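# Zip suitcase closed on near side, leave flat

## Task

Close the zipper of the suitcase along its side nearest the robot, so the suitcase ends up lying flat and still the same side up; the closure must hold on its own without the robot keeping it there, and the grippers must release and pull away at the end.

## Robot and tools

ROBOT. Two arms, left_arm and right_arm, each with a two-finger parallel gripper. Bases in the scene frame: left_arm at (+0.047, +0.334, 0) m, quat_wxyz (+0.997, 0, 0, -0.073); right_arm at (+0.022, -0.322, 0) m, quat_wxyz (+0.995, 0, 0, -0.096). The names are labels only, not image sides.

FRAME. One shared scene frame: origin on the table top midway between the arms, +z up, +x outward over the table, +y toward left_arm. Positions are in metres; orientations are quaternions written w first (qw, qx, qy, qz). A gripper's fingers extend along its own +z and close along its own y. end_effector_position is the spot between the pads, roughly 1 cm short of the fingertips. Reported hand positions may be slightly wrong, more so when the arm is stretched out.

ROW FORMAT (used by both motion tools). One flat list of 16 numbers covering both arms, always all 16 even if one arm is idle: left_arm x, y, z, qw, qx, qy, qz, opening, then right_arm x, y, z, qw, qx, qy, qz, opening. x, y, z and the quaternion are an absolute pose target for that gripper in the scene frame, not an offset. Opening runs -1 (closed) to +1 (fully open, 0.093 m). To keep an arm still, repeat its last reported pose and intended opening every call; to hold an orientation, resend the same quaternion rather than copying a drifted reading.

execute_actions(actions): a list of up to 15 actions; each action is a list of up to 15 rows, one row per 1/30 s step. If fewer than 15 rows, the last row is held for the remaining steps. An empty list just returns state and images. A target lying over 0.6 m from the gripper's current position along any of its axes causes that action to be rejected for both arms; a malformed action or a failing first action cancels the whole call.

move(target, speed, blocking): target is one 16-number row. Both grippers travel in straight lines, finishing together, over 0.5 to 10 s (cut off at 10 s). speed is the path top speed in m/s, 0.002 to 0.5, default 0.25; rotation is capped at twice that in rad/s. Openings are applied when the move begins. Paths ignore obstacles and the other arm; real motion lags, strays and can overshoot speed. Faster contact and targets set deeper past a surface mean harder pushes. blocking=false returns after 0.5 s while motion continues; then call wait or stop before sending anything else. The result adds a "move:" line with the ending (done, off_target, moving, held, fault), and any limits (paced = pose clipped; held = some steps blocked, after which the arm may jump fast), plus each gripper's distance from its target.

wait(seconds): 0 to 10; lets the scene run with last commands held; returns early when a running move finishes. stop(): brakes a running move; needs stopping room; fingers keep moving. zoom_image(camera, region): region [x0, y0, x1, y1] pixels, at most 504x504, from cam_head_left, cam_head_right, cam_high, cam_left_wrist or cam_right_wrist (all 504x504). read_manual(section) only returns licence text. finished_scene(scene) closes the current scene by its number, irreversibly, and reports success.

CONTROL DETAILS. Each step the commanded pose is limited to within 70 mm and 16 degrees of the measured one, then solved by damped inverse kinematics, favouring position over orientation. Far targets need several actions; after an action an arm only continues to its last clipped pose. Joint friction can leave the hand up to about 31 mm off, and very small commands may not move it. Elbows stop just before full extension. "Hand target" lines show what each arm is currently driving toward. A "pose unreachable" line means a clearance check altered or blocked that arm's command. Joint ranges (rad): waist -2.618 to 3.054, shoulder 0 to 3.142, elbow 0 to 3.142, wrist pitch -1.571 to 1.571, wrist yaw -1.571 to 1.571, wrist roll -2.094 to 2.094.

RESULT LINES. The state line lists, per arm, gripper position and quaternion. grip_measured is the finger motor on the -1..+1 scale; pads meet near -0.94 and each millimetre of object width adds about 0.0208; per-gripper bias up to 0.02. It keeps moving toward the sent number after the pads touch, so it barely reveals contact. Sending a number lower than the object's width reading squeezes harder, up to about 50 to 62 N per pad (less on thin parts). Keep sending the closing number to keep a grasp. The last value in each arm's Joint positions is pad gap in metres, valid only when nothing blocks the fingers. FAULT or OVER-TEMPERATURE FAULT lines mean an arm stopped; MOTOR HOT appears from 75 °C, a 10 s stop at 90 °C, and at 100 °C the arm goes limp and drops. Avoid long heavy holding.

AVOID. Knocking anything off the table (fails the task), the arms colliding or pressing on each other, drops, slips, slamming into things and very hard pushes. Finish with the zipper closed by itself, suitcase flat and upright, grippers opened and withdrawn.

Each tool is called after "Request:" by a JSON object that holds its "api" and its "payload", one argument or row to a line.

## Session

Request:
{"api": "execute_actions", "payload": {
  "actions": []
}}

Scene clock: 0.00 s.
left_arm: end_effector_position=(+0.4100, +0.3435, +0.3953) grip_measured=+0.996 end_effector_quat_wxyz=(+0.671, +0.015, +0.657, -0.344) | right_arm: end_effector_position=(+0.2347, -0.4861, +0.2696) grip_measured=+1.000 end_effector_quat_wxyz=(-0.296, -0.415, +0.682, -0.525)
Joint positions: left_arm=[ 0.537  1.138  0.912  0.439  0.877 -0.615  0.093] | right_arm=[ 0.181  1.284  1.131 -1.264  1.291 -1.219  0.093]
Joint velocities: left_arm=[-0.012  0.007  0.012  0.007  0.022  0.051 -0.001] | right_arm=[-0.017  0.002  0.002  0.066  0.037 -0.007  0.   ]
Hand target (left_arm): +0.410, +0.343, +0.395; +0.671, +0.015, +0.657, -0.344
Hand target (right_arm): +0.235, -0.486, +0.270; -0.296, -0.415, +0.682, -0.525

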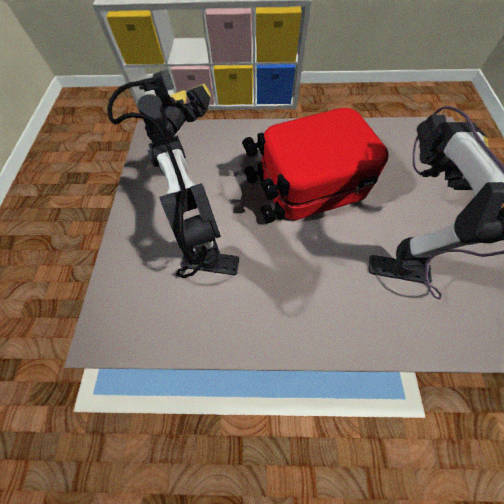

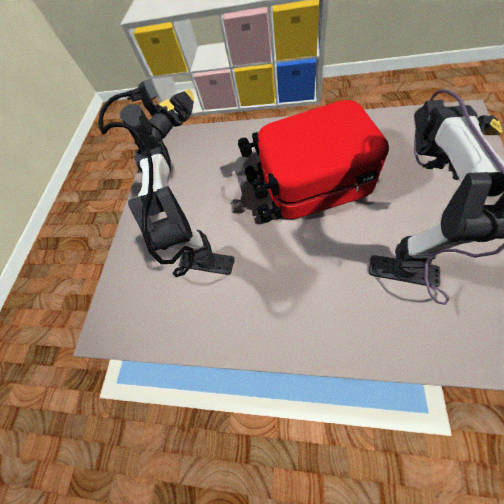

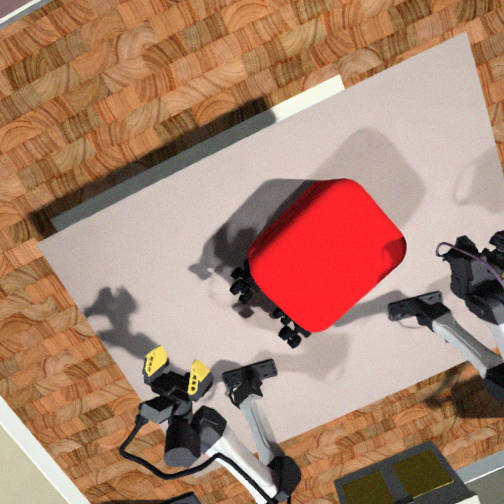

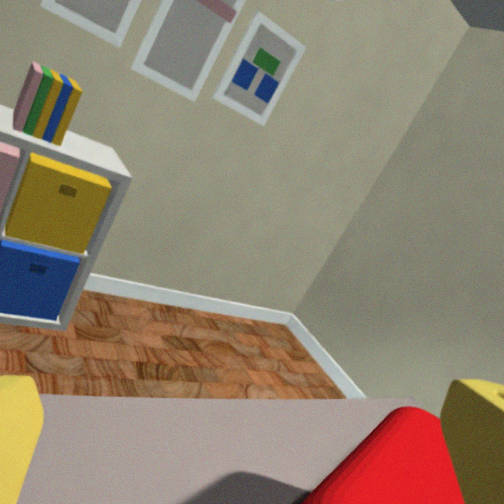

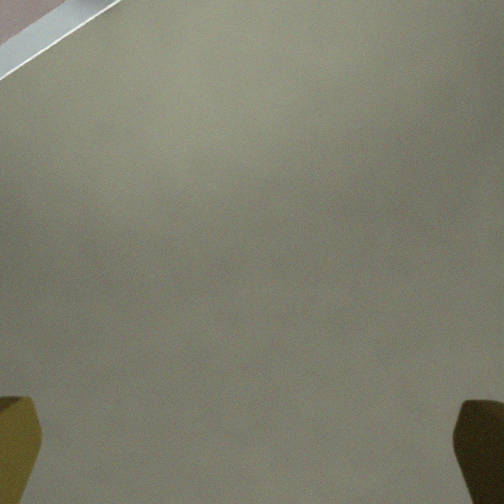

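Request:
{"api": "zoom_image", "payload": {
  "camera": "cam_head_right",
  "region": [230, 140, 400, 230]
}}

Request:
{"api": "zoom_image", "payload": {
  "camera": "cam_high",
  "region": [210, 160, 460, 410]
}}

Region (230, 140, 400, 230) of cam_head_right's 504x504 image, scaled by 2.965, with more detail than that image has; it fills the top 267 rows of this view, and the rest is white.

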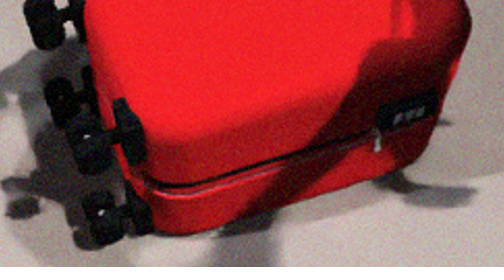

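Region (210, 160, 460, 410) of cam_high's 504x504 image, scaled by 2.016, with more detail than that image has.

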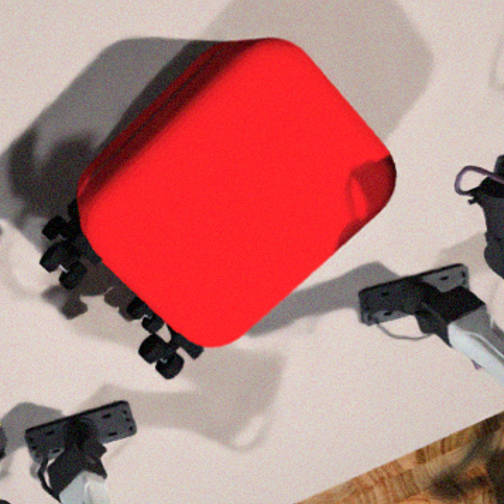

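Request:
{"api": "move", "payload": {
  "target": [0.30,-0.012,0.262,0.305,0.427,0.837,-0.155,-1,0.245,-0.222,0.15,0.58,-0.135,0.798,0.098,-0.3],
  "speed": 0.4
}}

Scene clock: 10.00 s.
left_arm: end_effector_position=(+0.2991, -0.0049, +0.2668) grip_measured=-0.996 end_effector_quat_wxyz=(+0.313, +0.423, +0.831, -0.178) | right_arm: end_effector_position=(+0.2507, -0.2252, +0.1557) grip_measured=-0.298 end_effector_quat_wxyz=(+0.594, -0.136, +0.788, +0.092)
Joint positions: left_arm=[-0.765  1.559  1.595 -0.871  0.053  0.012  0.   ] | right_arm=[ 0.729  0.293  0.186 -0.181  0.203  0.042  0.031]
Joint velocities: left_arm=[-0.002 -0.007 -0.007  0.022  0.022 -0.051  0.   ] | right_arm=[-0.002  0.002 -0.017 -0.022 -0.051 -0.007 -0.002]
Hand target (left_arm): +0.300, -0.007, +0.264; +0.307, +0.424, +0.834, -0.173
Hand target (right_arm): +0.251, -0.224, +0.146; +0.589, -0.135, +0.792, +0.092
Off the commanded pose (left_arm): 0.009 m, 3 deg.
Off the commanded pose (right_arm): 0.009 m, 2 deg.
move: off_target (left_arm)

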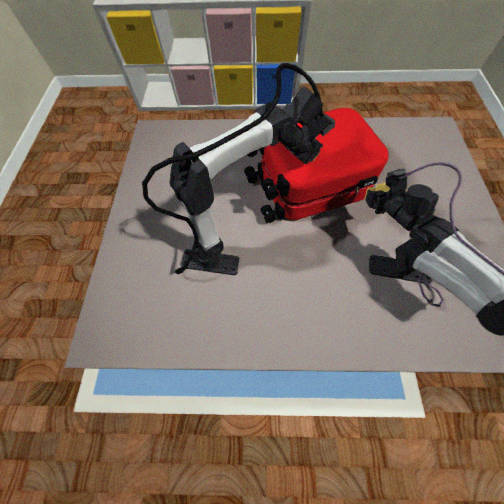

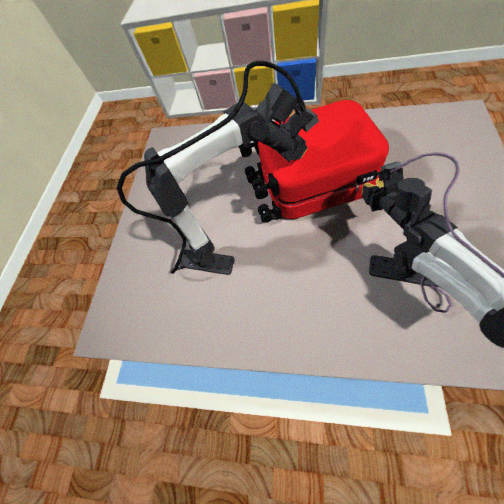

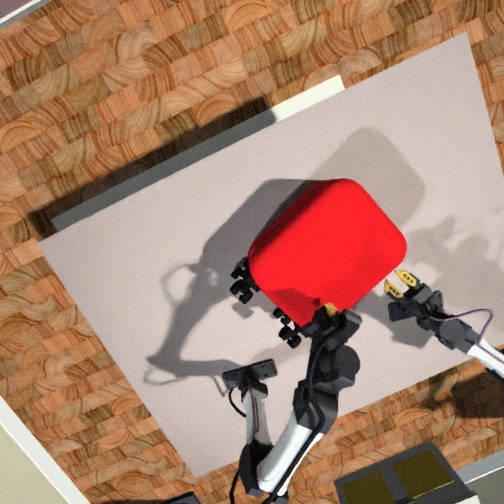

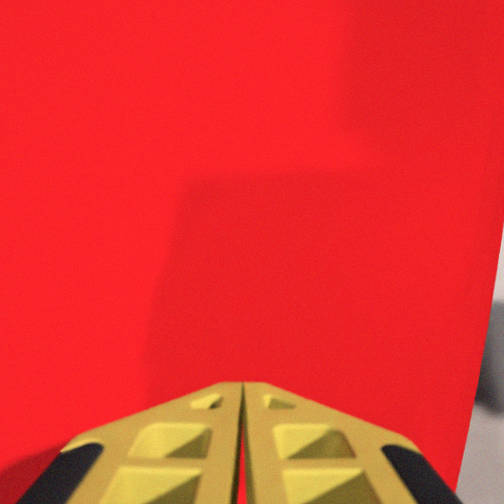

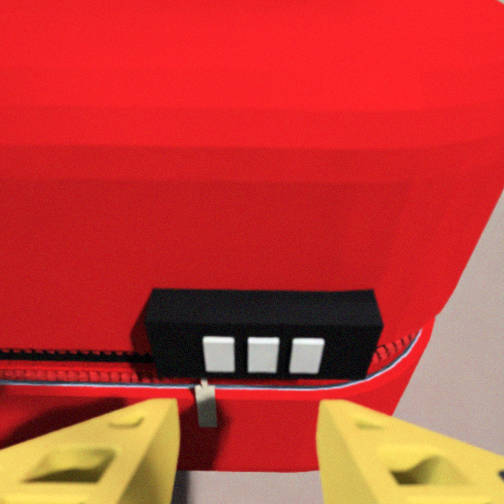

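Request:
{"api": "move", "payload": {
  "target": [0.30,-0.012,0.225,0.305,0.427,0.837,-0.155,-1,0.259,-0.204,0.097,0.58,-0.135,0.798,0.098,-0.3],
  "speed": 0.08
}}

Scene clock: 14.47 s.
left_arm: end_effector_position=(+0.3018, -0.0116, +0.2454) grip_measured=-0.996 end_effector_quat_wxyz=(+0.323, +0.425, +0.829, -0.167) | right_arm: end_effector_position=(+0.2609, -0.2039, +0.1100) grip_measured=-0.298 end_effector_quat_wxyz=(+0.589, -0.135, +0.791, +0.101)
Joint positions: left_arm=[-0.785  1.559  1.502 -0.769  0.014  0.012  0.   ] | right_arm=[0.828 0.56  0.024 0.233 0.284 0.089 0.031]
Joint velocities: left_arm=[-0.002 -0.002  0.002 -0.095  0.066 -0.007  0.   ] | right_arm=[-0.017 -0.007 -0.012  0.007  0.037  0.007 -0.001]
Hand target (left_arm): +0.300, -0.012, +0.225; +0.305, +0.427, +0.837, -0.155
Hand target (right_arm): +0.258, -0.205, +0.098; +0.580, -0.135, +0.798, +0.098
Off the commanded pose (left_arm): 0.020 m, 3 deg.
Off the commanded pose (right_arm): 0.013 m, 1 deg.
move: off_target (left_arm, right_arm)

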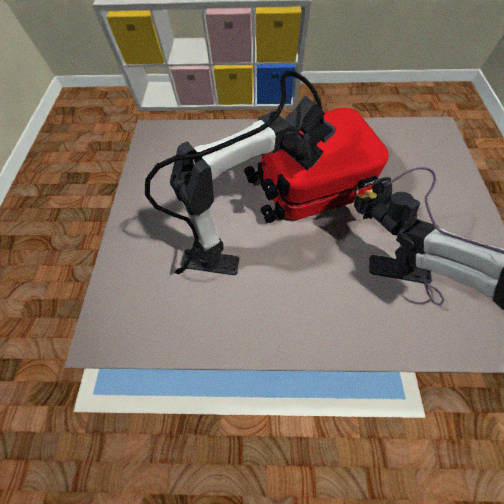

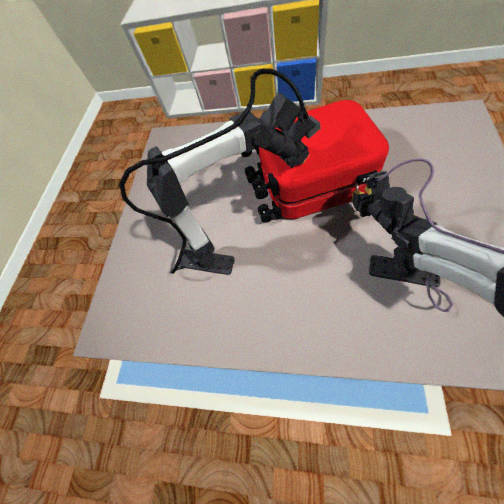

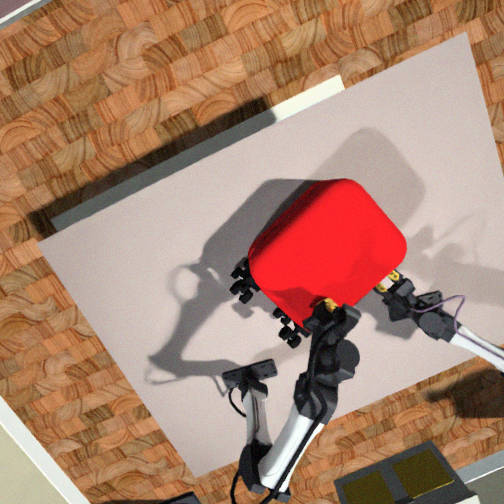

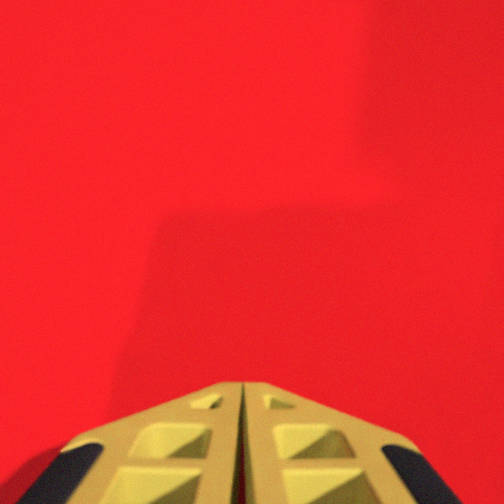

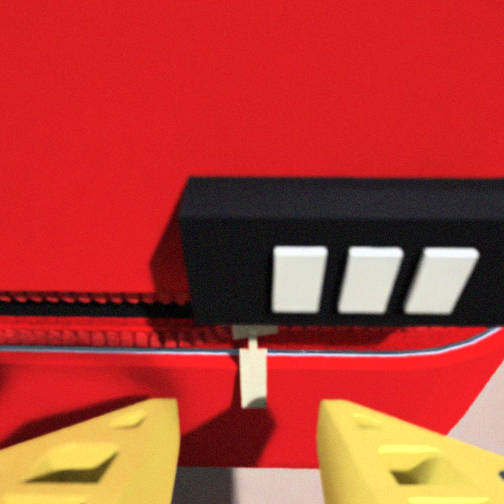

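Request:
{"api": "execute_actions", "payload": {
  "actions": [
    [[0.30,-0.012,0.222,0.305,0.427,0.837,-0.155,-1,0.260,-0.2036,0.100,0.58,-0.135,0.798,0.098,-0.3],[0.30,-0.012,0.219,0.305,0.427,0.837,-0.155,-1,0.261,-0.2032,0.103,0.58,-0.135,0.798,0.098,-0.3],[0.299,-0.012,0.216,0.305,0.427,0.837,-0.155,-1,0.262,-0.2028,0.106,0.58,-0.135,0.798,0.098,-0.3],[0.298,-0.012,0.213,0.305,0.427,0.837,-0.155,-1,0.2635,-0.2022,0.109,0.58,-0.135,0.798,0.098,-0.3],[0.297,-0.012,0.21,0.305,0.427,0.837,-0.155,-1,0.265,-0.2016,0.111,0.58,-0.135,0.798,0.098,-0.3],[0.296,-0.012,0.207,0.305,0.427,0.837,-0.155,-1,0.2665,-0.201,0.113,0.58,-0.135,0.798,0.098,-0.3],[0.295,-0.012,0.204,0.305,0.427,0.837,-0.155,-1,0.268,-0.2004,0.115,0.58,-0.135,0.798,0.098,-0.3],[0.294,-0.012,0.201,0.305,0.427,0.837,-0.155,-1,0.2695,-0.1998,0.117,0.58,-0.135,0.798,0.098,-0.3],[0.293,-0.012,0.198,0.305,0.427,0.837,-0.155,-1,0.271,-0.1992,0.118,0.58,-0.135,0.798,0.098,-0.3],[0.292,-0.012,0.195,0.305,0.427,0.837,-0.155,-1,0.2725,-0.1986,0.119,0.58,-0.135,0.798,0.098,-0.3],[0.291,-0.012,0.192,0.305,0.427,0.837,-0.155,-1,0.274,-0.198,0.12,0.58,-0.135,0.798,0.098,-0.3],[0.291,-0.012,0.192,0.305,0.427,0.837,-0.155,-1,0.2755,-0.1974,0.12,0.58,-0.135,0.798,0.098,-0.3],[0.291,-0.012,0.192,0.305,0.427,0.837,-0.155,-1,0.277,-0.1968,0.121,0.58,-0.135,0.798,0.098,-0.3],[0.291,-0.012,0.192,0.305,0.427,0.837,-0.155,-1,0.2785,-0.1962,0.121,0.58,-0.135,0.798,0.098,-0.3],[0.291,-0.012,0.192,0.305,0.427,0.837,-0.155,-1,0.28,-0.1956,0.121,0.58,-0.135,0.798,0.098,-0.3]],
    [[0.291,-0.012,0.192,0.305,0.427,0.837,-0.155,-1,0.2812,-0.1951,0.122,0.58,-0.135,0.798,0.098,-0.3],[0.291,-0.012,0.192,0.305,0.427,0.837,-0.155,-1,0.2824,-0.1946,0.122,0.58,-0.135,0.798,0.098,-0.3],[0.291,-0.012,0.192,0.305,0.427,0.837,-0.155,-1,0.2836,-0.1941,0.122,0.58,-0.135,0.798,0.098,-0.3],[0.291,-0.012,0.192,0.305,0.427,0.837,-0.155,-1,0.2848,-0.1936,0.122,0.58,-0.135,0.798,0.098,-0.3],[0.291,-0.012,0.192,0.305,0.427,0.837,-0.155,-1,0.286,-0.193,0.122,0.58,-0.135,0.798,0.098,-0.3]]
  ]
}}

Scene clock: 20.30 s.
left_arm: end_effector_position=(+0.3014, -0.0116, +0.2428) grip_measured=-0.996 end_effector_quat_wxyz=(+0.363, +0.411, +0.818, -0.174) | right_arm: end_effector_position=(+0.2773, -0.1976, +0.1085) grip_measured=-0.298 end_effector_quat_wxyz=(+0.566, -0.137, +0.808, +0.093)
Joint positions: left_arm=[-0.801  1.495  1.374 -0.621 -0.025 -0.004  0.   ] | right_arm=[0.794 0.766 0.1   0.305 0.254 0.089 0.031]
Joint velocities: left_arm=[-0.007 -0.007 -0.007  0.066  0.037 -0.022  0.   ] | right_arm=[-0.007  0.046 -0.007  0.066  0.007 -0.037 -0.   ]
Hand target (left_arm): +0.290, -0.010, +0.194; +0.305, +0.426, +0.837, -0.155
Hand target (right_arm): +0.284, -0.194, +0.123; +0.580, -0.135, +0.798, +0.098
Off the commanded pose (left_arm): 0.052 m, 8 deg.
Off the commanded pose (right_arm): 0.017 m, 2 deg.

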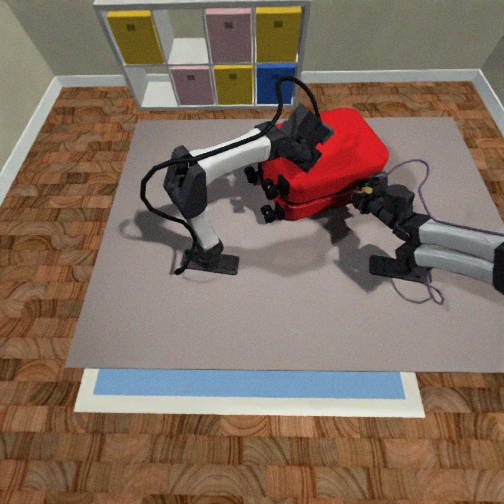

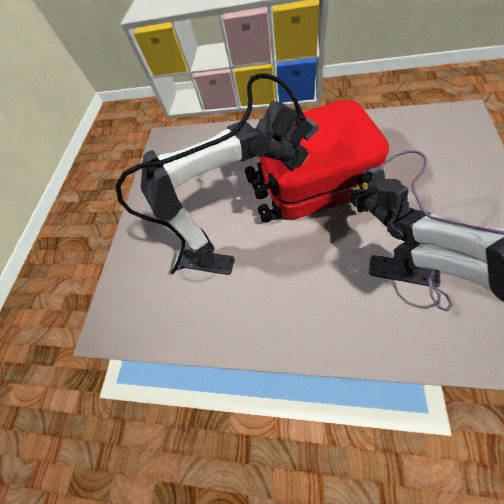

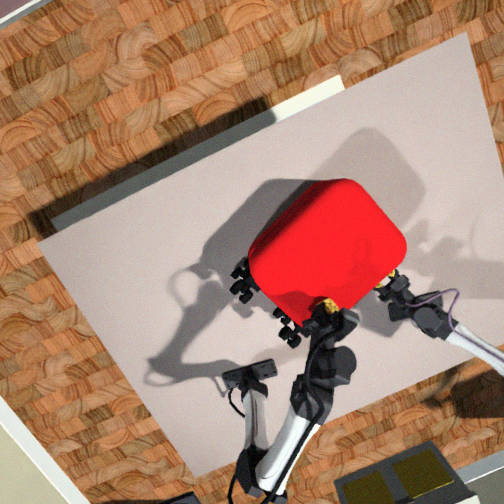

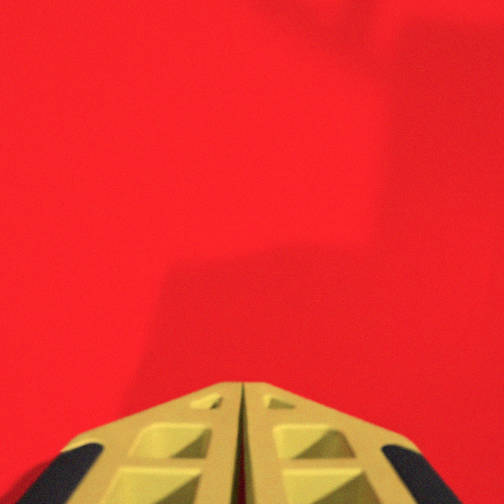

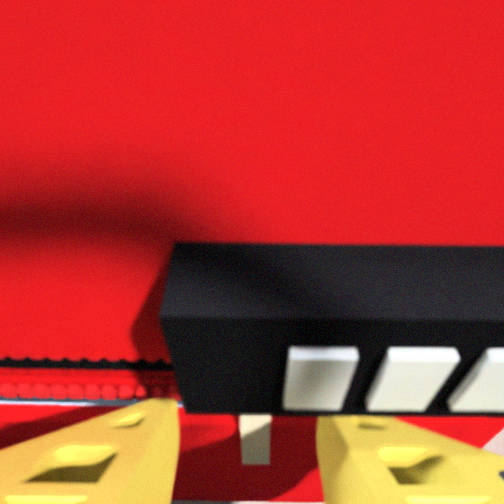

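Request:
{"api": "execute_actions", "payload": {
  "actions": [
    [[0.291,-0.012,0.192,0.305,0.427,0.837,-0.155,-1,0.287,-0.1927,0.1225,0.58,-0.135,0.798,0.098,-0.3],[0.291,-0.012,0.192,0.305,0.427,0.837,-0.155,-1,0.288,-0.1924,0.123,0.58,-0.135,0.798,0.098,-0.3],[0.291,-0.012,0.192,0.305,0.427,0.837,-0.155,-1,0.289,-0.192,0.1235,0.58,-0.135,0.798,0.098,-0.3],[0.291,-0.012,0.192,0.305,0.427,0.837,-0.155,-1,0.29,-0.1917,0.124,0.58,-0.135,0.798,0.098,-0.3],[0.291,-0.012,0.192,0.305,0.427,0.837,-0.155,-1,0.291,-0.1914,0.124,0.58,-0.135,0.798,0.098,-0.3],[0.291,-0.012,0.192,0.305,0.427,0.837,-0.155,-1,0.292,-0.191,0.124,0.58,-0.135,0.798,0.098,-0.3]]
  ]
}}

Scene clock: 25.27 s.
left_arm: end_effector_position=(+0.3018, -0.0120, +0.2434) grip_measured=-0.996 end_effector_quat_wxyz=(+0.364, +0.410, +0.817, -0.175) | right_arm: end_effector_position=(+0.2833, -0.1965, +0.1097) grip_measured=-0.298 end_effector_quat_wxyz=(+0.565, -0.135, +0.809, +0.092)
Joint positions: left_arm=[-0.801  1.495  1.374 -0.618 -0.025 -0.005  0.   ] | right_arm=[0.781 0.817 0.117 0.337 0.246 0.088 0.031]
Joint velocities: left_arm=[ 0.017  0.007  0.002 -0.051  0.022  0.11   0.   ] | right_arm=[-0.002  0.007 -0.012 -0.007 -0.022 -0.051 -0.001]
Hand target (left_arm): +0.290, -0.010, +0.194; +0.305, +0.426, +0.837, -0.155
Hand target (right_arm): +0.291, -0.192, +0.124; +0.580, -0.135, +0.798, +0.098
Off the commanded pose (left_arm): 0.053 m, 8 deg.
Off the commanded pose (right_arm): 0.018 m, 2 deg.

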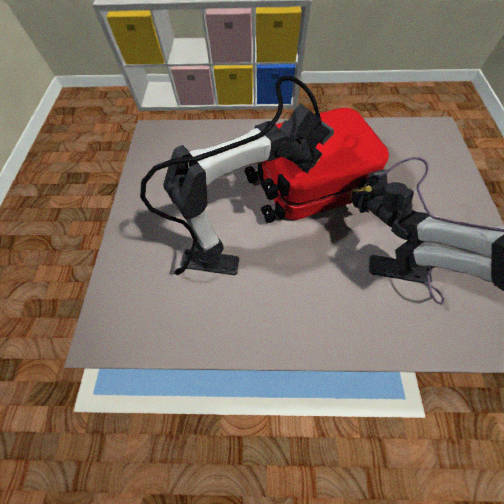

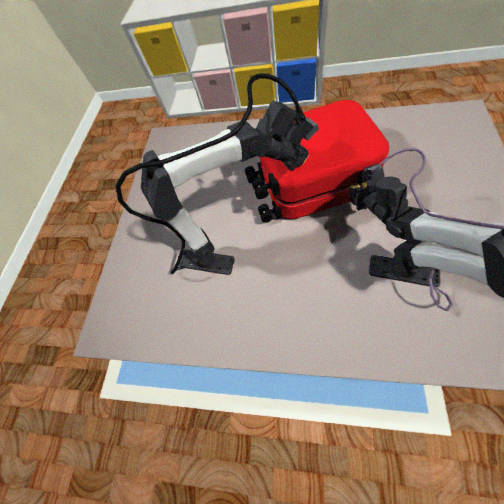

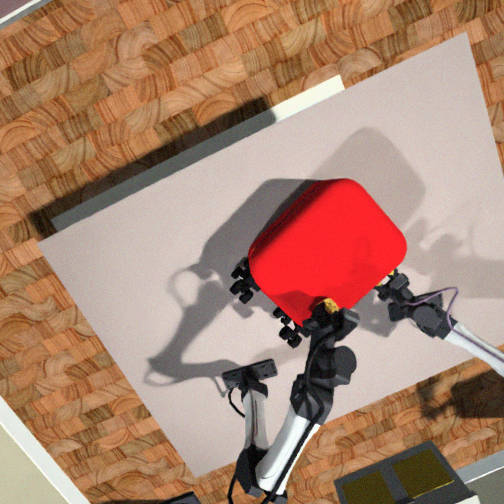

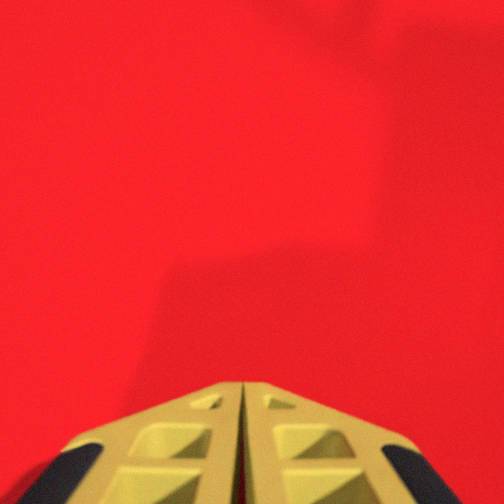

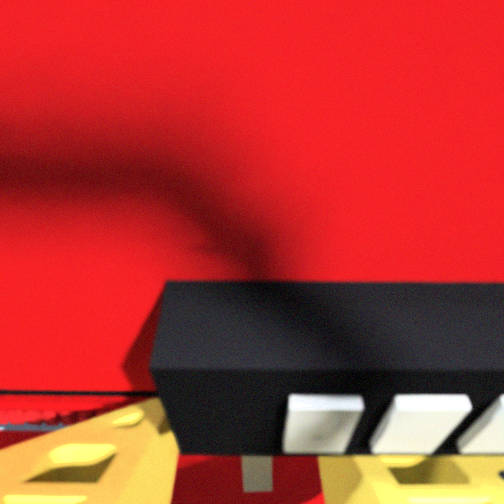

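Request:
{"api": "execute_actions", "payload": {
  "actions": [
    [[0.291,-0.012,0.192,0.305,0.427,0.837,-0.155,-1,0.2916,-0.1882,0.124,0.5791,-0.1405,0.7967,0.1021,-0.3],[0.291,-0.012,0.192,0.305,0.427,0.837,-0.155,-1,0.2911,-0.1854,0.124,0.5782,-0.1474,0.7955,0.1071,-0.3],[0.291,-0.012,0.192,0.305,0.427,0.837,-0.155,-1,0.2901,-0.1828,0.124,0.5772,-0.1544,0.7941,0.1122,-0.3],[0.291,-0.012,0.192,0.305,0.427,0.837,-0.155,-1,0.289,-0.1802,0.124,0.5762,-0.1613,0.7927,0.1172,-0.3],[0.291,-0.012,0.192,0.305,0.427,0.837,-0.155,-1,0.2879,-0.1776,0.124,0.5751,-0.1682,0.7913,0.1222,-0.3],[0.291,-0.012,0.192,0.305,0.427,0.837,-0.155,-1,0.2867,-0.1751,0.124,0.5741,-0.1751,0.7898,0.1272,-0.3],[0.291,-0.012,0.192,0.305,0.427,0.837,-0.155,-1,0.2855,-0.1726,0.124,0.5729,-0.182,0.7883,0.1323,-0.3],[0.291,-0.012,0.192,0.305,0.427,0.837,-0.155,-1,0.2843,-0.1701,0.124,0.5718,-0.1888,0.7867,0.1372,-0.3],[0.291,-0.012,0.192,0.305,0.427,0.837,-0.155,-1,0.283,-0.1676,0.124,0.5705,-0.1957,0.785,0.1422,-0.3],[0.291,-0.012,0.192,0.305,0.427,0.837,-0.155,-1,0.2816,-0.1651,0.124,0.5692,-0.2026,0.7832,0.1472,-0.3],[0.291,-0.012,0.192,0.305,0.427,0.837,-0.155,-1,0.2803,-0.1627,0.124,0.568,-0.2094,0.7814,0.1522,-0.3],[0.291,-0.012,0.192,0.305,0.427,0.837,-0.155,-1,0.2789,-0.1603,0.124,0.5666,-0.2162,0.7796,0.1571,-0.3],[0.291,-0.012,0.192,0.305,0.427,0.837,-0.155,-1,0.2774,-0.1579,0.124,0.5652,-0.223,0.7777,0.1621,-0.3],[0.291,-0.012,0.192,0.305,0.427,0.837,-0.155,-1,0.2759,-0.1556,0.124,0.5638,-0.2298,0.7757,0.167,-0.3],[0.291,-0.012,0.192,0.305,0.427,0.837,-0.155,-1,0.2743,-0.1532,0.124,0.5623,-0.2366,0.7736,0.1719,-0.3]],
    [[0.291,-0.012,0.192,0.305,0.427,0.837,-0.155,-1,0.2728,-0.1509,0.124,0.5608,-0.2433,0.7715,0.1768,-0.3],[0.291,-0.012,0.192,0.305,0.427,0.837,-0.155,-1,0.2723,-0.149,0.124,0.5608,-0.2433,0.7715,0.1768,-0.3],[0.291,-0.012,0.192,0.305,0.427,0.837,-0.155,-1,0.2718,-0.1471,0.124,0.5608,-0.2433,0.7715,0.1768,-0.3],[0.291,-0.012,0.192,0.305,0.427,0.837,-0.155,-1,0.2712,-0.1452,0.124,0.5608,-0.2433,0.7715,0.1768,-0.3],[0.291,-0.012,0.192,0.305,0.427,0.837,-0.155,-1,0.2706,-0.1433,0.124,0.5608,-0.2433,0.7715,0.1768,-0.3],[0.291,-0.012,0.192,0.305,0.427,0.837,-0.155,-1,0.27,-0.1414,0.124,0.5608,-0.2433,0.7715,0.1768,-0.3],[0.291,-0.012,0.192,0.305,0.427,0.837,-0.155,-1,0.2694,-0.1395,0.124,0.5608,-0.2433,0.7715,0.1768,-0.3],[0.291,-0.012,0.192,0.305,0.427,0.837,-0.155,-1,0.2688,-0.1376,0.124,0.5608,-0.2433,0.7715,0.1768,-0.3],[0.291,-0.012,0.192,0.305,0.427,0.837,-0.155,-1,0.2682,-0.1357,0.124,0.5608,-0.2433,0.7715,0.1768,-0.3]]
  ]
}}

Scene clock: 31.93 s.
left_arm: end_effector_position=(+0.3025, -0.0120, +0.2432) grip_measured=-0.996 end_effector_quat_wxyz=(+0.366, +0.410, +0.817, -0.173) | right_arm: end_effector_position=(+0.2629, -0.1537, +0.1083) grip_measured=-0.298 end_effector_quat_wxyz=(+0.550, -0.233, +0.789, +0.148)
Joint positions: left_arm=[-0.801  1.495  1.371 -0.614 -0.029 -0.005  0.   ] | right_arm=[0.868 0.843 0.121 0.359 0.117 0.02  0.031]
Joint velocities: left_arm=[-0.002 -0.007  0.002 -0.007 -0.007  0.022  0.   ] | right_arm=[ 0.032  0.31   0.081  0.227 -0.315 -0.007 -0.002]
Hand target (left_arm): +0.290, -0.010, +0.194; +0.305, +0.426, +0.837, -0.155
Hand target (right_arm): +0.266, -0.138, +0.125; +0.562, -0.243, +0.771, +0.176
Off the commanded pose (left_arm): 0.052 m, 8 deg.
Off the commanded pose (right_arm): 0.024 m, 4 deg.

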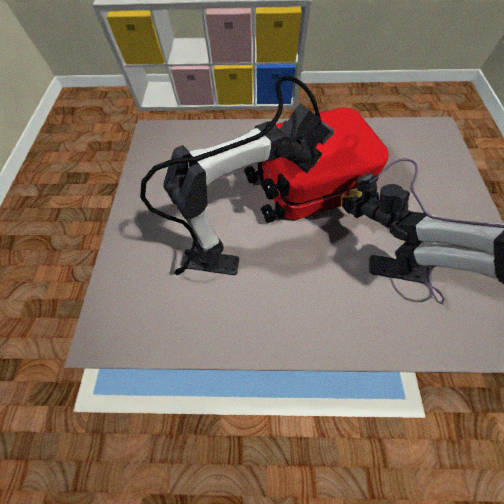

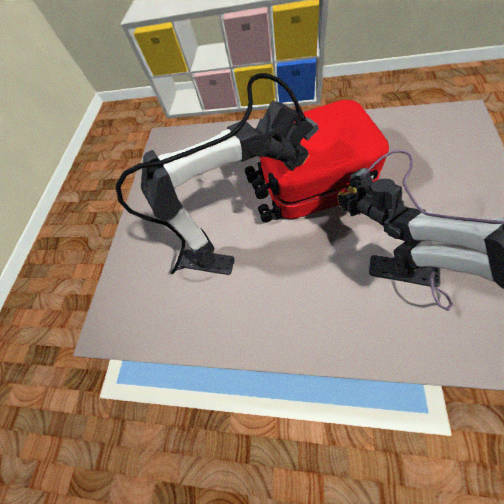

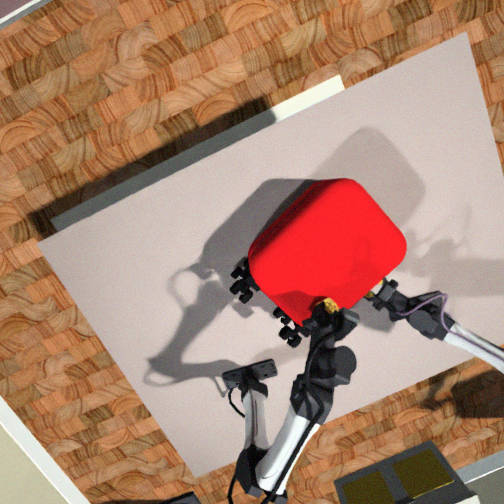

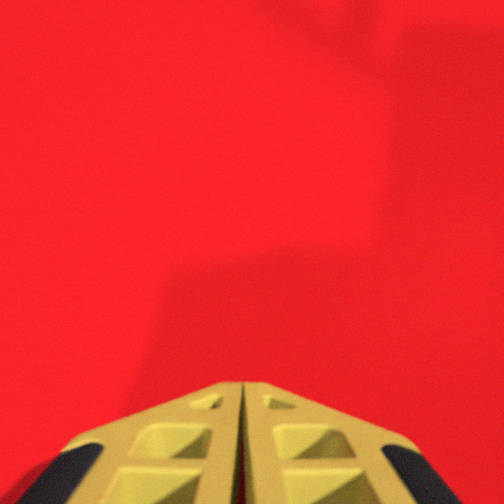

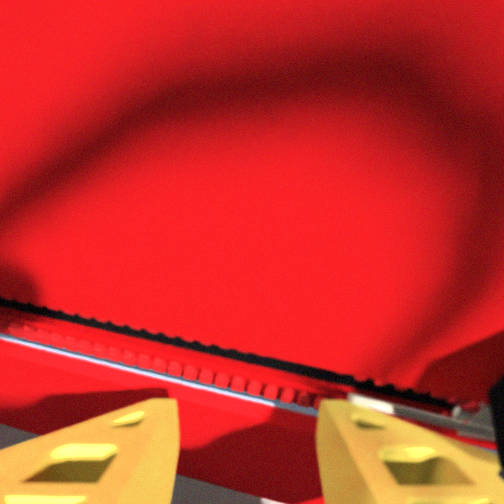

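Request:
{"api": "execute_actions", "payload": {
  "actions": [
    [[0.291,-0.012,0.2,0.305,0.427,0.837,-0.155,-1,0.264,-0.139,0.122,0.5608,-0.2433,0.7715,0.1768,-0.3],[0.291,-0.012,0.2,0.305,0.427,0.837,-0.155,-1,0.26,-0.142,0.12,0.5608,-0.2433,0.7715,0.1768,-0.3],[0.291,-0.012,0.2,0.305,0.427,0.837,-0.155,-1,0.256,-0.145,0.118,0.5608,-0.2433,0.7715,0.1768,-0.3],[0.291,-0.012,0.2,0.305,0.427,0.837,-0.155,-1,0.252,-0.148,0.116,0.5608,-0.2433,0.7715,0.1768,-0.3],[0.291,-0.012,0.2,0.305,0.427,0.837,-0.155,-1,0.249,-0.15,0.114,0.5623,-0.2366,0.7736,0.1719,-0.3],[0.291,-0.012,0.2,0.305,0.427,0.837,-0.155,-1,0.247,-0.152,0.112,0.5638,-0.2298,0.7757,0.167,-0.3],[0.291,-0.012,0.2,0.305,0.427,0.837,-0.155,-1,0.246,-0.154,0.11,0.5652,-0.223,0.7777,0.1621,-0.3],[0.291,-0.012,0.2,0.305,0.427,0.837,-0.155,-1,0.246,-0.157,0.108,0.5666,-0.2162,0.7796,0.1571,-0.25],[0.291,-0.012,0.2,0.305,0.427,0.837,-0.155,-1,0.247,-0.16,0.106,0.568,-0.2094,0.7814,0.1522,-0.2],[0.291,-0.012,0.2,0.305,0.427,0.837,-0.155,-1,0.248,-0.163,0.105,0.5692,-0.2026,0.7832,0.1472,-0.12],[0.291,-0.012,0.2,0.305,0.427,0.837,-0.155,-1,0.249,-0.166,0.104,0.5705,-0.1957,0.785,0.1422,-0.04],[0.291,-0.012,0.2,0.305,0.427,0.837,-0.155,-1,0.25,-0.169,0.103,0.5718,-0.1888,0.7867,0.1372,0.04],[0.291,-0.012,0.2,0.305,0.427,0.837,-0.155,-1,0.251,-0.172,0.102,0.5718,-0.1888,0.7867,0.1372,0.12],[0.291,-0.012,0.2,0.305,0.427,0.837,-0.155,-1,0.252,-0.175,0.102,0.5718,-0.1888,0.7867,0.1372,0.2],[0.291,-0.012,0.2,0.305,0.427,0.837,-0.155,-1,0.253,-0.178,0.102,0.5718,-0.1888,0.7867,0.1372,0.2]],
    [[0.291,-0.012,0.2,0.305,0.427,0.837,-0.155,-1,0.253,-0.178,0.102,0.5718,-0.1888,0.7867,0.1372,0.2]]
  ]
}}

Scene clock: 38.30 s.
left_arm: end_effector_position=(+0.3025, -0.0119, +0.2431) grip_measured=-0.996 end_effector_quat_wxyz=(+0.366, +0.410, +0.818, -0.173) | right_arm: end_effector_position=(+0.2548, -0.1738, +0.1055) grip_measured=+0.198 end_effector_quat_wxyz=(+0.571, -0.193, +0.786, +0.137)
Joint positions: left_arm=[-0.801  1.495  1.371 -0.614 -0.029 -0.005  0.   ] | right_arm=[0.879 0.686 0.039 0.325 0.199 0.06  0.055]
Joint velocities: left_arm=[ 0.007  0.002 -0.007 -0.022 -0.037  0.037  0.   ] | right_arm=[ 0.012 -0.002 -0.007 -0.095 -0.066  0.022 -0.   ]
Hand target (left_arm): +0.291, -0.011, +0.202; +0.305, +0.426, +0.837, -0.156
Hand target (right_arm): +0.253, -0.177, +0.102; +0.571, -0.189, +0.787, +0.137
Off the commanded pose (left_arm): 0.045 m, 8 deg.
Off the commanded pose (right_arm): 0.006 m, 1 deg.

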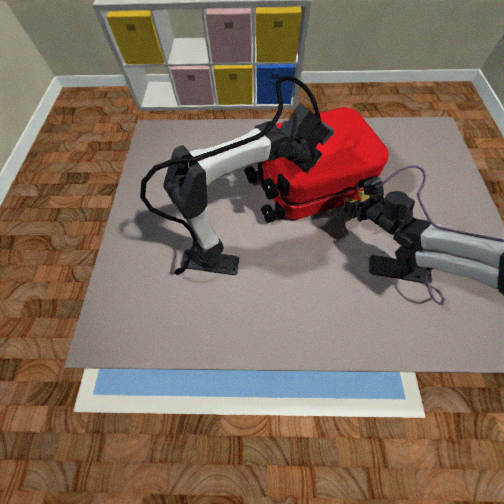

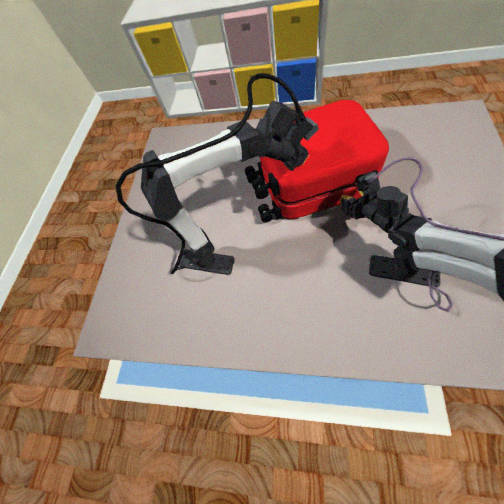

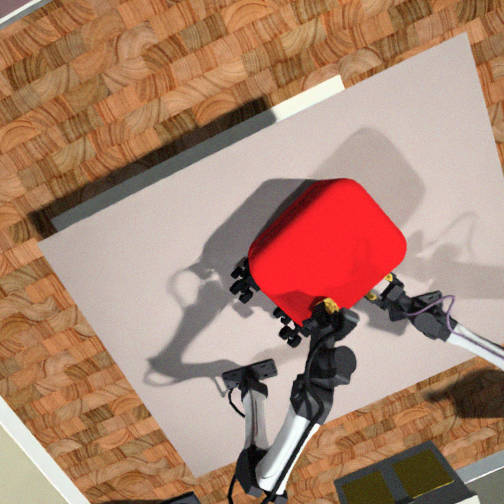

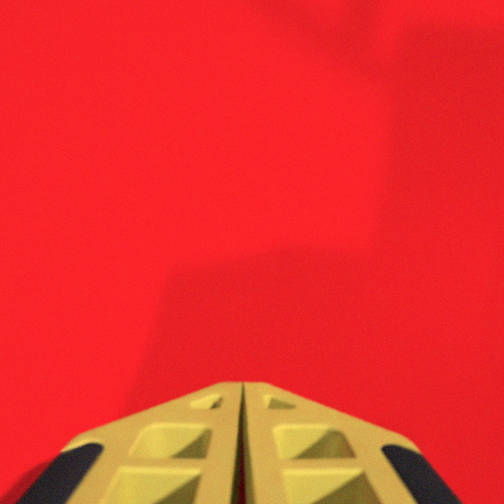

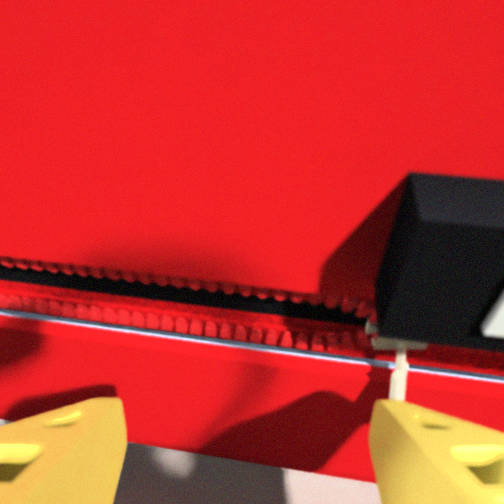

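Request:
{"api": "execute_actions", "payload": {
  "actions": [
    [[0.291,-0.012,0.2,0.305,0.427,0.837,-0.155,-1,0.253,-0.1785,0.106,0.5718,-0.1888,0.7867,0.1372,0.2],[0.291,-0.012,0.2,0.305,0.427,0.837,-0.155,-1,0.2535,-0.18,0.11,0.5718,-0.1888,0.7867,0.1372,0.2],[0.291,-0.012,0.2,0.305,0.427,0.837,-0.155,-1,0.2542,-0.182,0.114,0.5718,-0.1888,0.7867,0.1372,0.2],[0.291,-0.012,0.2,0.305,0.427,0.837,-0.155,-1,0.2551,-0.184,0.118,0.5718,-0.1888,0.7867,0.1372,0.2],[0.291,-0.012,0.2,0.305,0.427,0.837,-0.155,-1,0.2562,-0.186,0.121,0.5718,-0.1888,0.7867,0.1372,0.2],[0.291,-0.012,0.2,0.305,0.427,0.837,-0.155,-1,0.2575,-0.188,0.123,0.5718,-0.1888,0.7867,0.1372,0.2],[0.291,-0.012,0.2,0.305,0.427,0.837,-0.155,-1,0.259,-0.19,0.124,0.5718,-0.1888,0.7867,0.1372,0.2],[0.291,-0.012,0.2,0.305,0.427,0.837,-0.155,-1,0.2605,-0.192,0.124,0.5718,-0.1888,0.7867,0.1372,0.2],[0.291,-0.012,0.2,0.305,0.427,0.837,-0.155,-1,0.262,-0.194,0.124,0.5718,-0.1888,0.7867,0.1372,0.2],[0.291,-0.012,0.2,0.305,0.427,0.837,-0.155,-1,0.2635,-0.1945,0.124,0.5718,-0.1888,0.7867,0.1372,0.2],[0.291,-0.012,0.2,0.305,0.427,0.837,-0.155,-1,0.265,-0.194,0.124,0.5718,-0.1888,0.7867,0.1372,0.2],[0.291,-0.012,0.2,0.305,0.427,0.837,-0.155,-1,0.2665,-0.1935,0.1245,0.5718,-0.1888,0.7867,0.1372,0.2],[0.291,-0.012,0.2,0.305,0.427,0.837,-0.155,-1,0.268,-0.193,0.125,0.5718,-0.1888,0.7867,0.1372,0.2],[0.291,-0.012,0.2,0.305,0.427,0.837,-0.155,-1,0.2695,-0.1925,0.125,0.5718,-0.1888,0.7867,0.1372,0.2],[0.291,-0.012,0.2,0.305,0.427,0.837,-0.155,-1,0.271,-0.192,0.125,0.5718,-0.1888,0.7867,0.1372,0.2]],
    [[0.291,-0.012,0.2,0.305,0.427,0.837,-0.155,-1,0.2725,-0.1915,0.1255,0.5718,-0.1888,0.7867,0.1372,0.2],[0.291,-0.012,0.2,0.305,0.427,0.837,-0.155,-1,0.274,-0.191,0.126,0.5718,-0.1888,0.7867,0.1372,0.2],[0.291,-0.012,0.2,0.305,0.427,0.837,-0.155,-1,0.2755,-0.1905,0.126,0.5718,-0.1888,0.7867,0.1372,0.2],[0.291,-0.012,0.2,0.305,0.427,0.837,-0.155,-1,0.277,-0.19,0.126,0.5718,-0.1888,0.7867,0.1372,0.2]]
  ]
}}

Scene clock: 46.97 s.
left_arm: end_effector_position=(+0.3025, -0.0119, +0.2431) grip_measured=-0.996 end_effector_quat_wxyz=(+0.366, +0.409, +0.818, -0.173) | right_arm: end_effector_position=(+0.2688, -0.1936, +0.1120) grip_measured=+0.198 end_effector_quat_wxyz=(+0.558, -0.188, +0.797, +0.135)
Joint positions: left_arm=[-0.801  1.495  1.371 -0.614 -0.029 -0.005  0.   ] | right_arm=[0.684 0.663 0.095 0.22  0.021 0.013 0.055]
Joint velocities: left_arm=[ 0.007  0.017  0.017 -0.007  0.051 -0.066  0.   ] | right_arm=[-0.007  0.007  0.022 -0.007 -0.051 -0.037 -0.   ]
Hand target (left_arm): +0.291, -0.011, +0.202; +0.305, +0.426, +0.837, -0.156
Hand target (right_arm): +0.275, -0.191, +0.127; +0.572, -0.189, +0.786, +0.137
Off the commanded pose (left_arm): 0.045 m, 8 deg.
Off the commanded pose (right_arm): 0.017 m, 2 deg.

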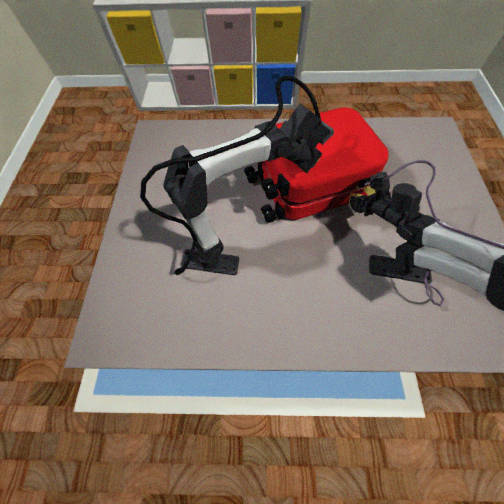

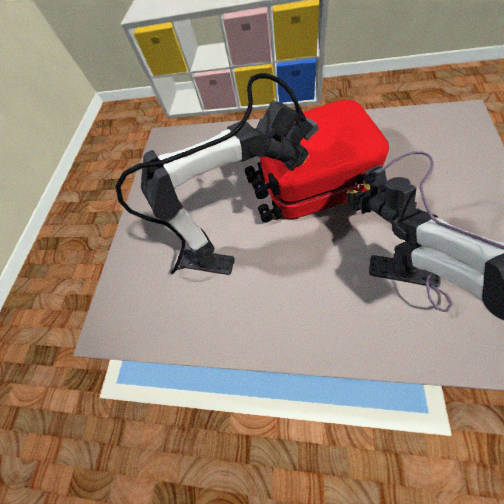

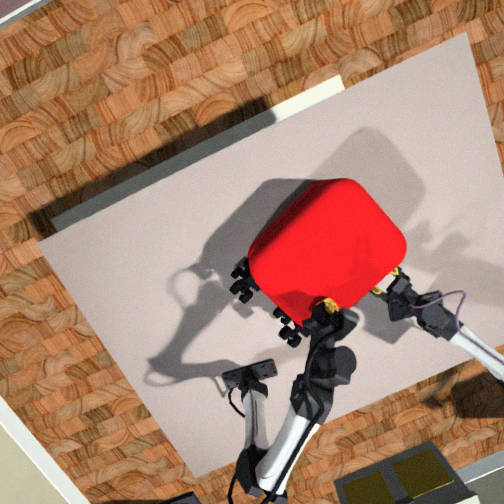

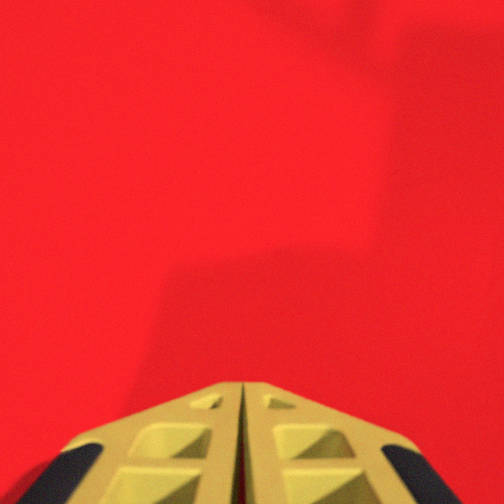

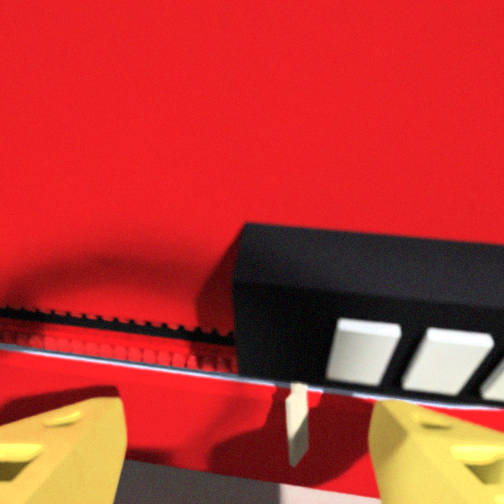

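Request:
{"api": "execute_actions", "payload": {
  "actions": []
}}

Scene clock: 51.73 s.
left_arm: end_effector_position=(+0.3025, -0.0119, +0.2431) grip_measured=-0.996 end_effector_quat_wxyz=(+0.366, +0.409, +0.818, -0.173) | right_arm: end_effector_position=(+0.2691, -0.1931, +0.1130) grip_measured=+0.198 end_effector_quat_wxyz=(+0.560, -0.188, +0.796, +0.136)
Joint positions: left_arm=[-0.801  1.495  1.371 -0.614 -0.029 -0.005  0.   ] | right_arm=[0.683 0.664 0.095 0.226 0.018 0.012 0.055]
Joint velocities: left_arm=[ 0.012  0.002  0.017 -0.037  0.081  0.081  0.   ] | right_arm=[ 0.007 -0.007 -0.007 -0.007  0.022 -0.022 -0.   ]
Hand target (left_arm): +0.291, -0.011, +0.202; +0.305, +0.426, +0.837, -0.156
Hand target (right_arm): +0.275, -0.191, +0.127; +0.572, -0.189, +0.787, +0.137
Off the commanded pose (left_arm): 0.045 m, 8 deg.
Off the commanded pose (right_arm): 0.016 m, 2 deg.

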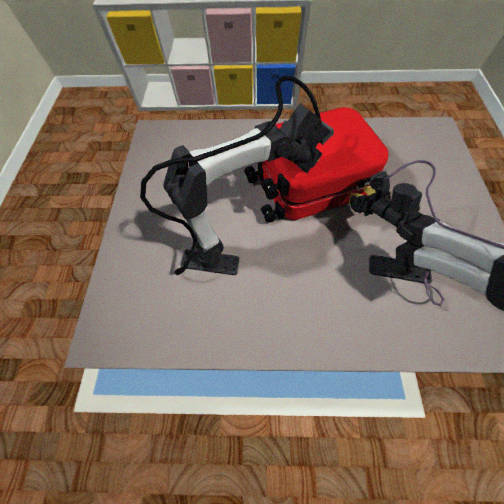

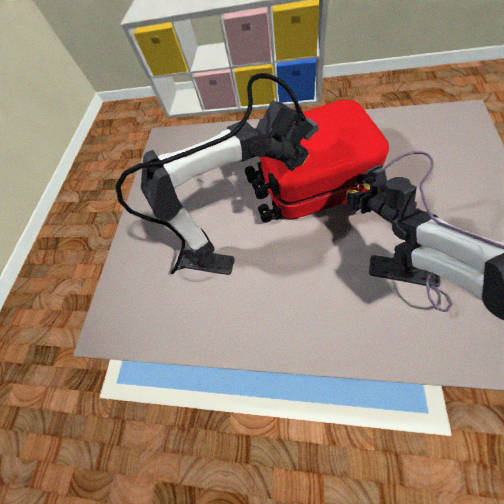

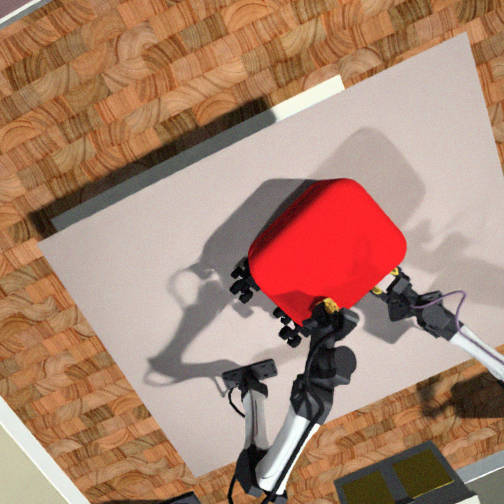

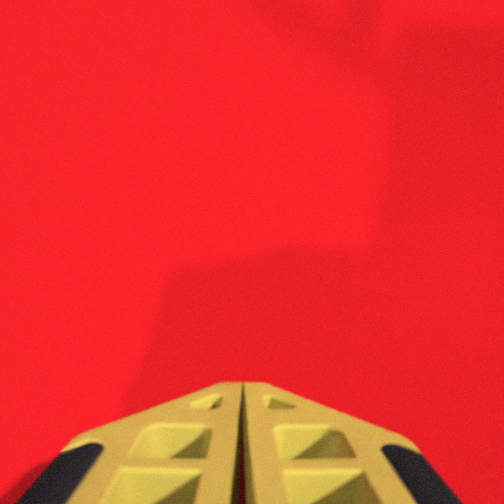

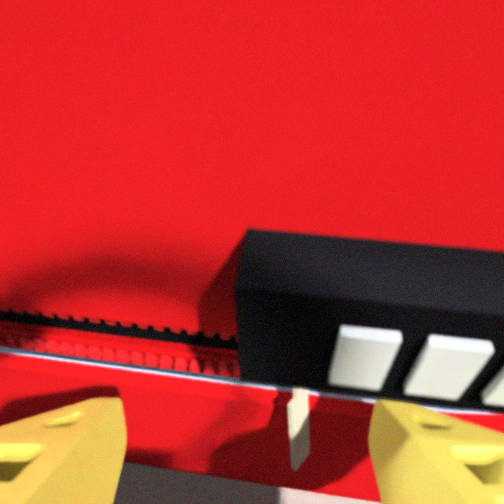

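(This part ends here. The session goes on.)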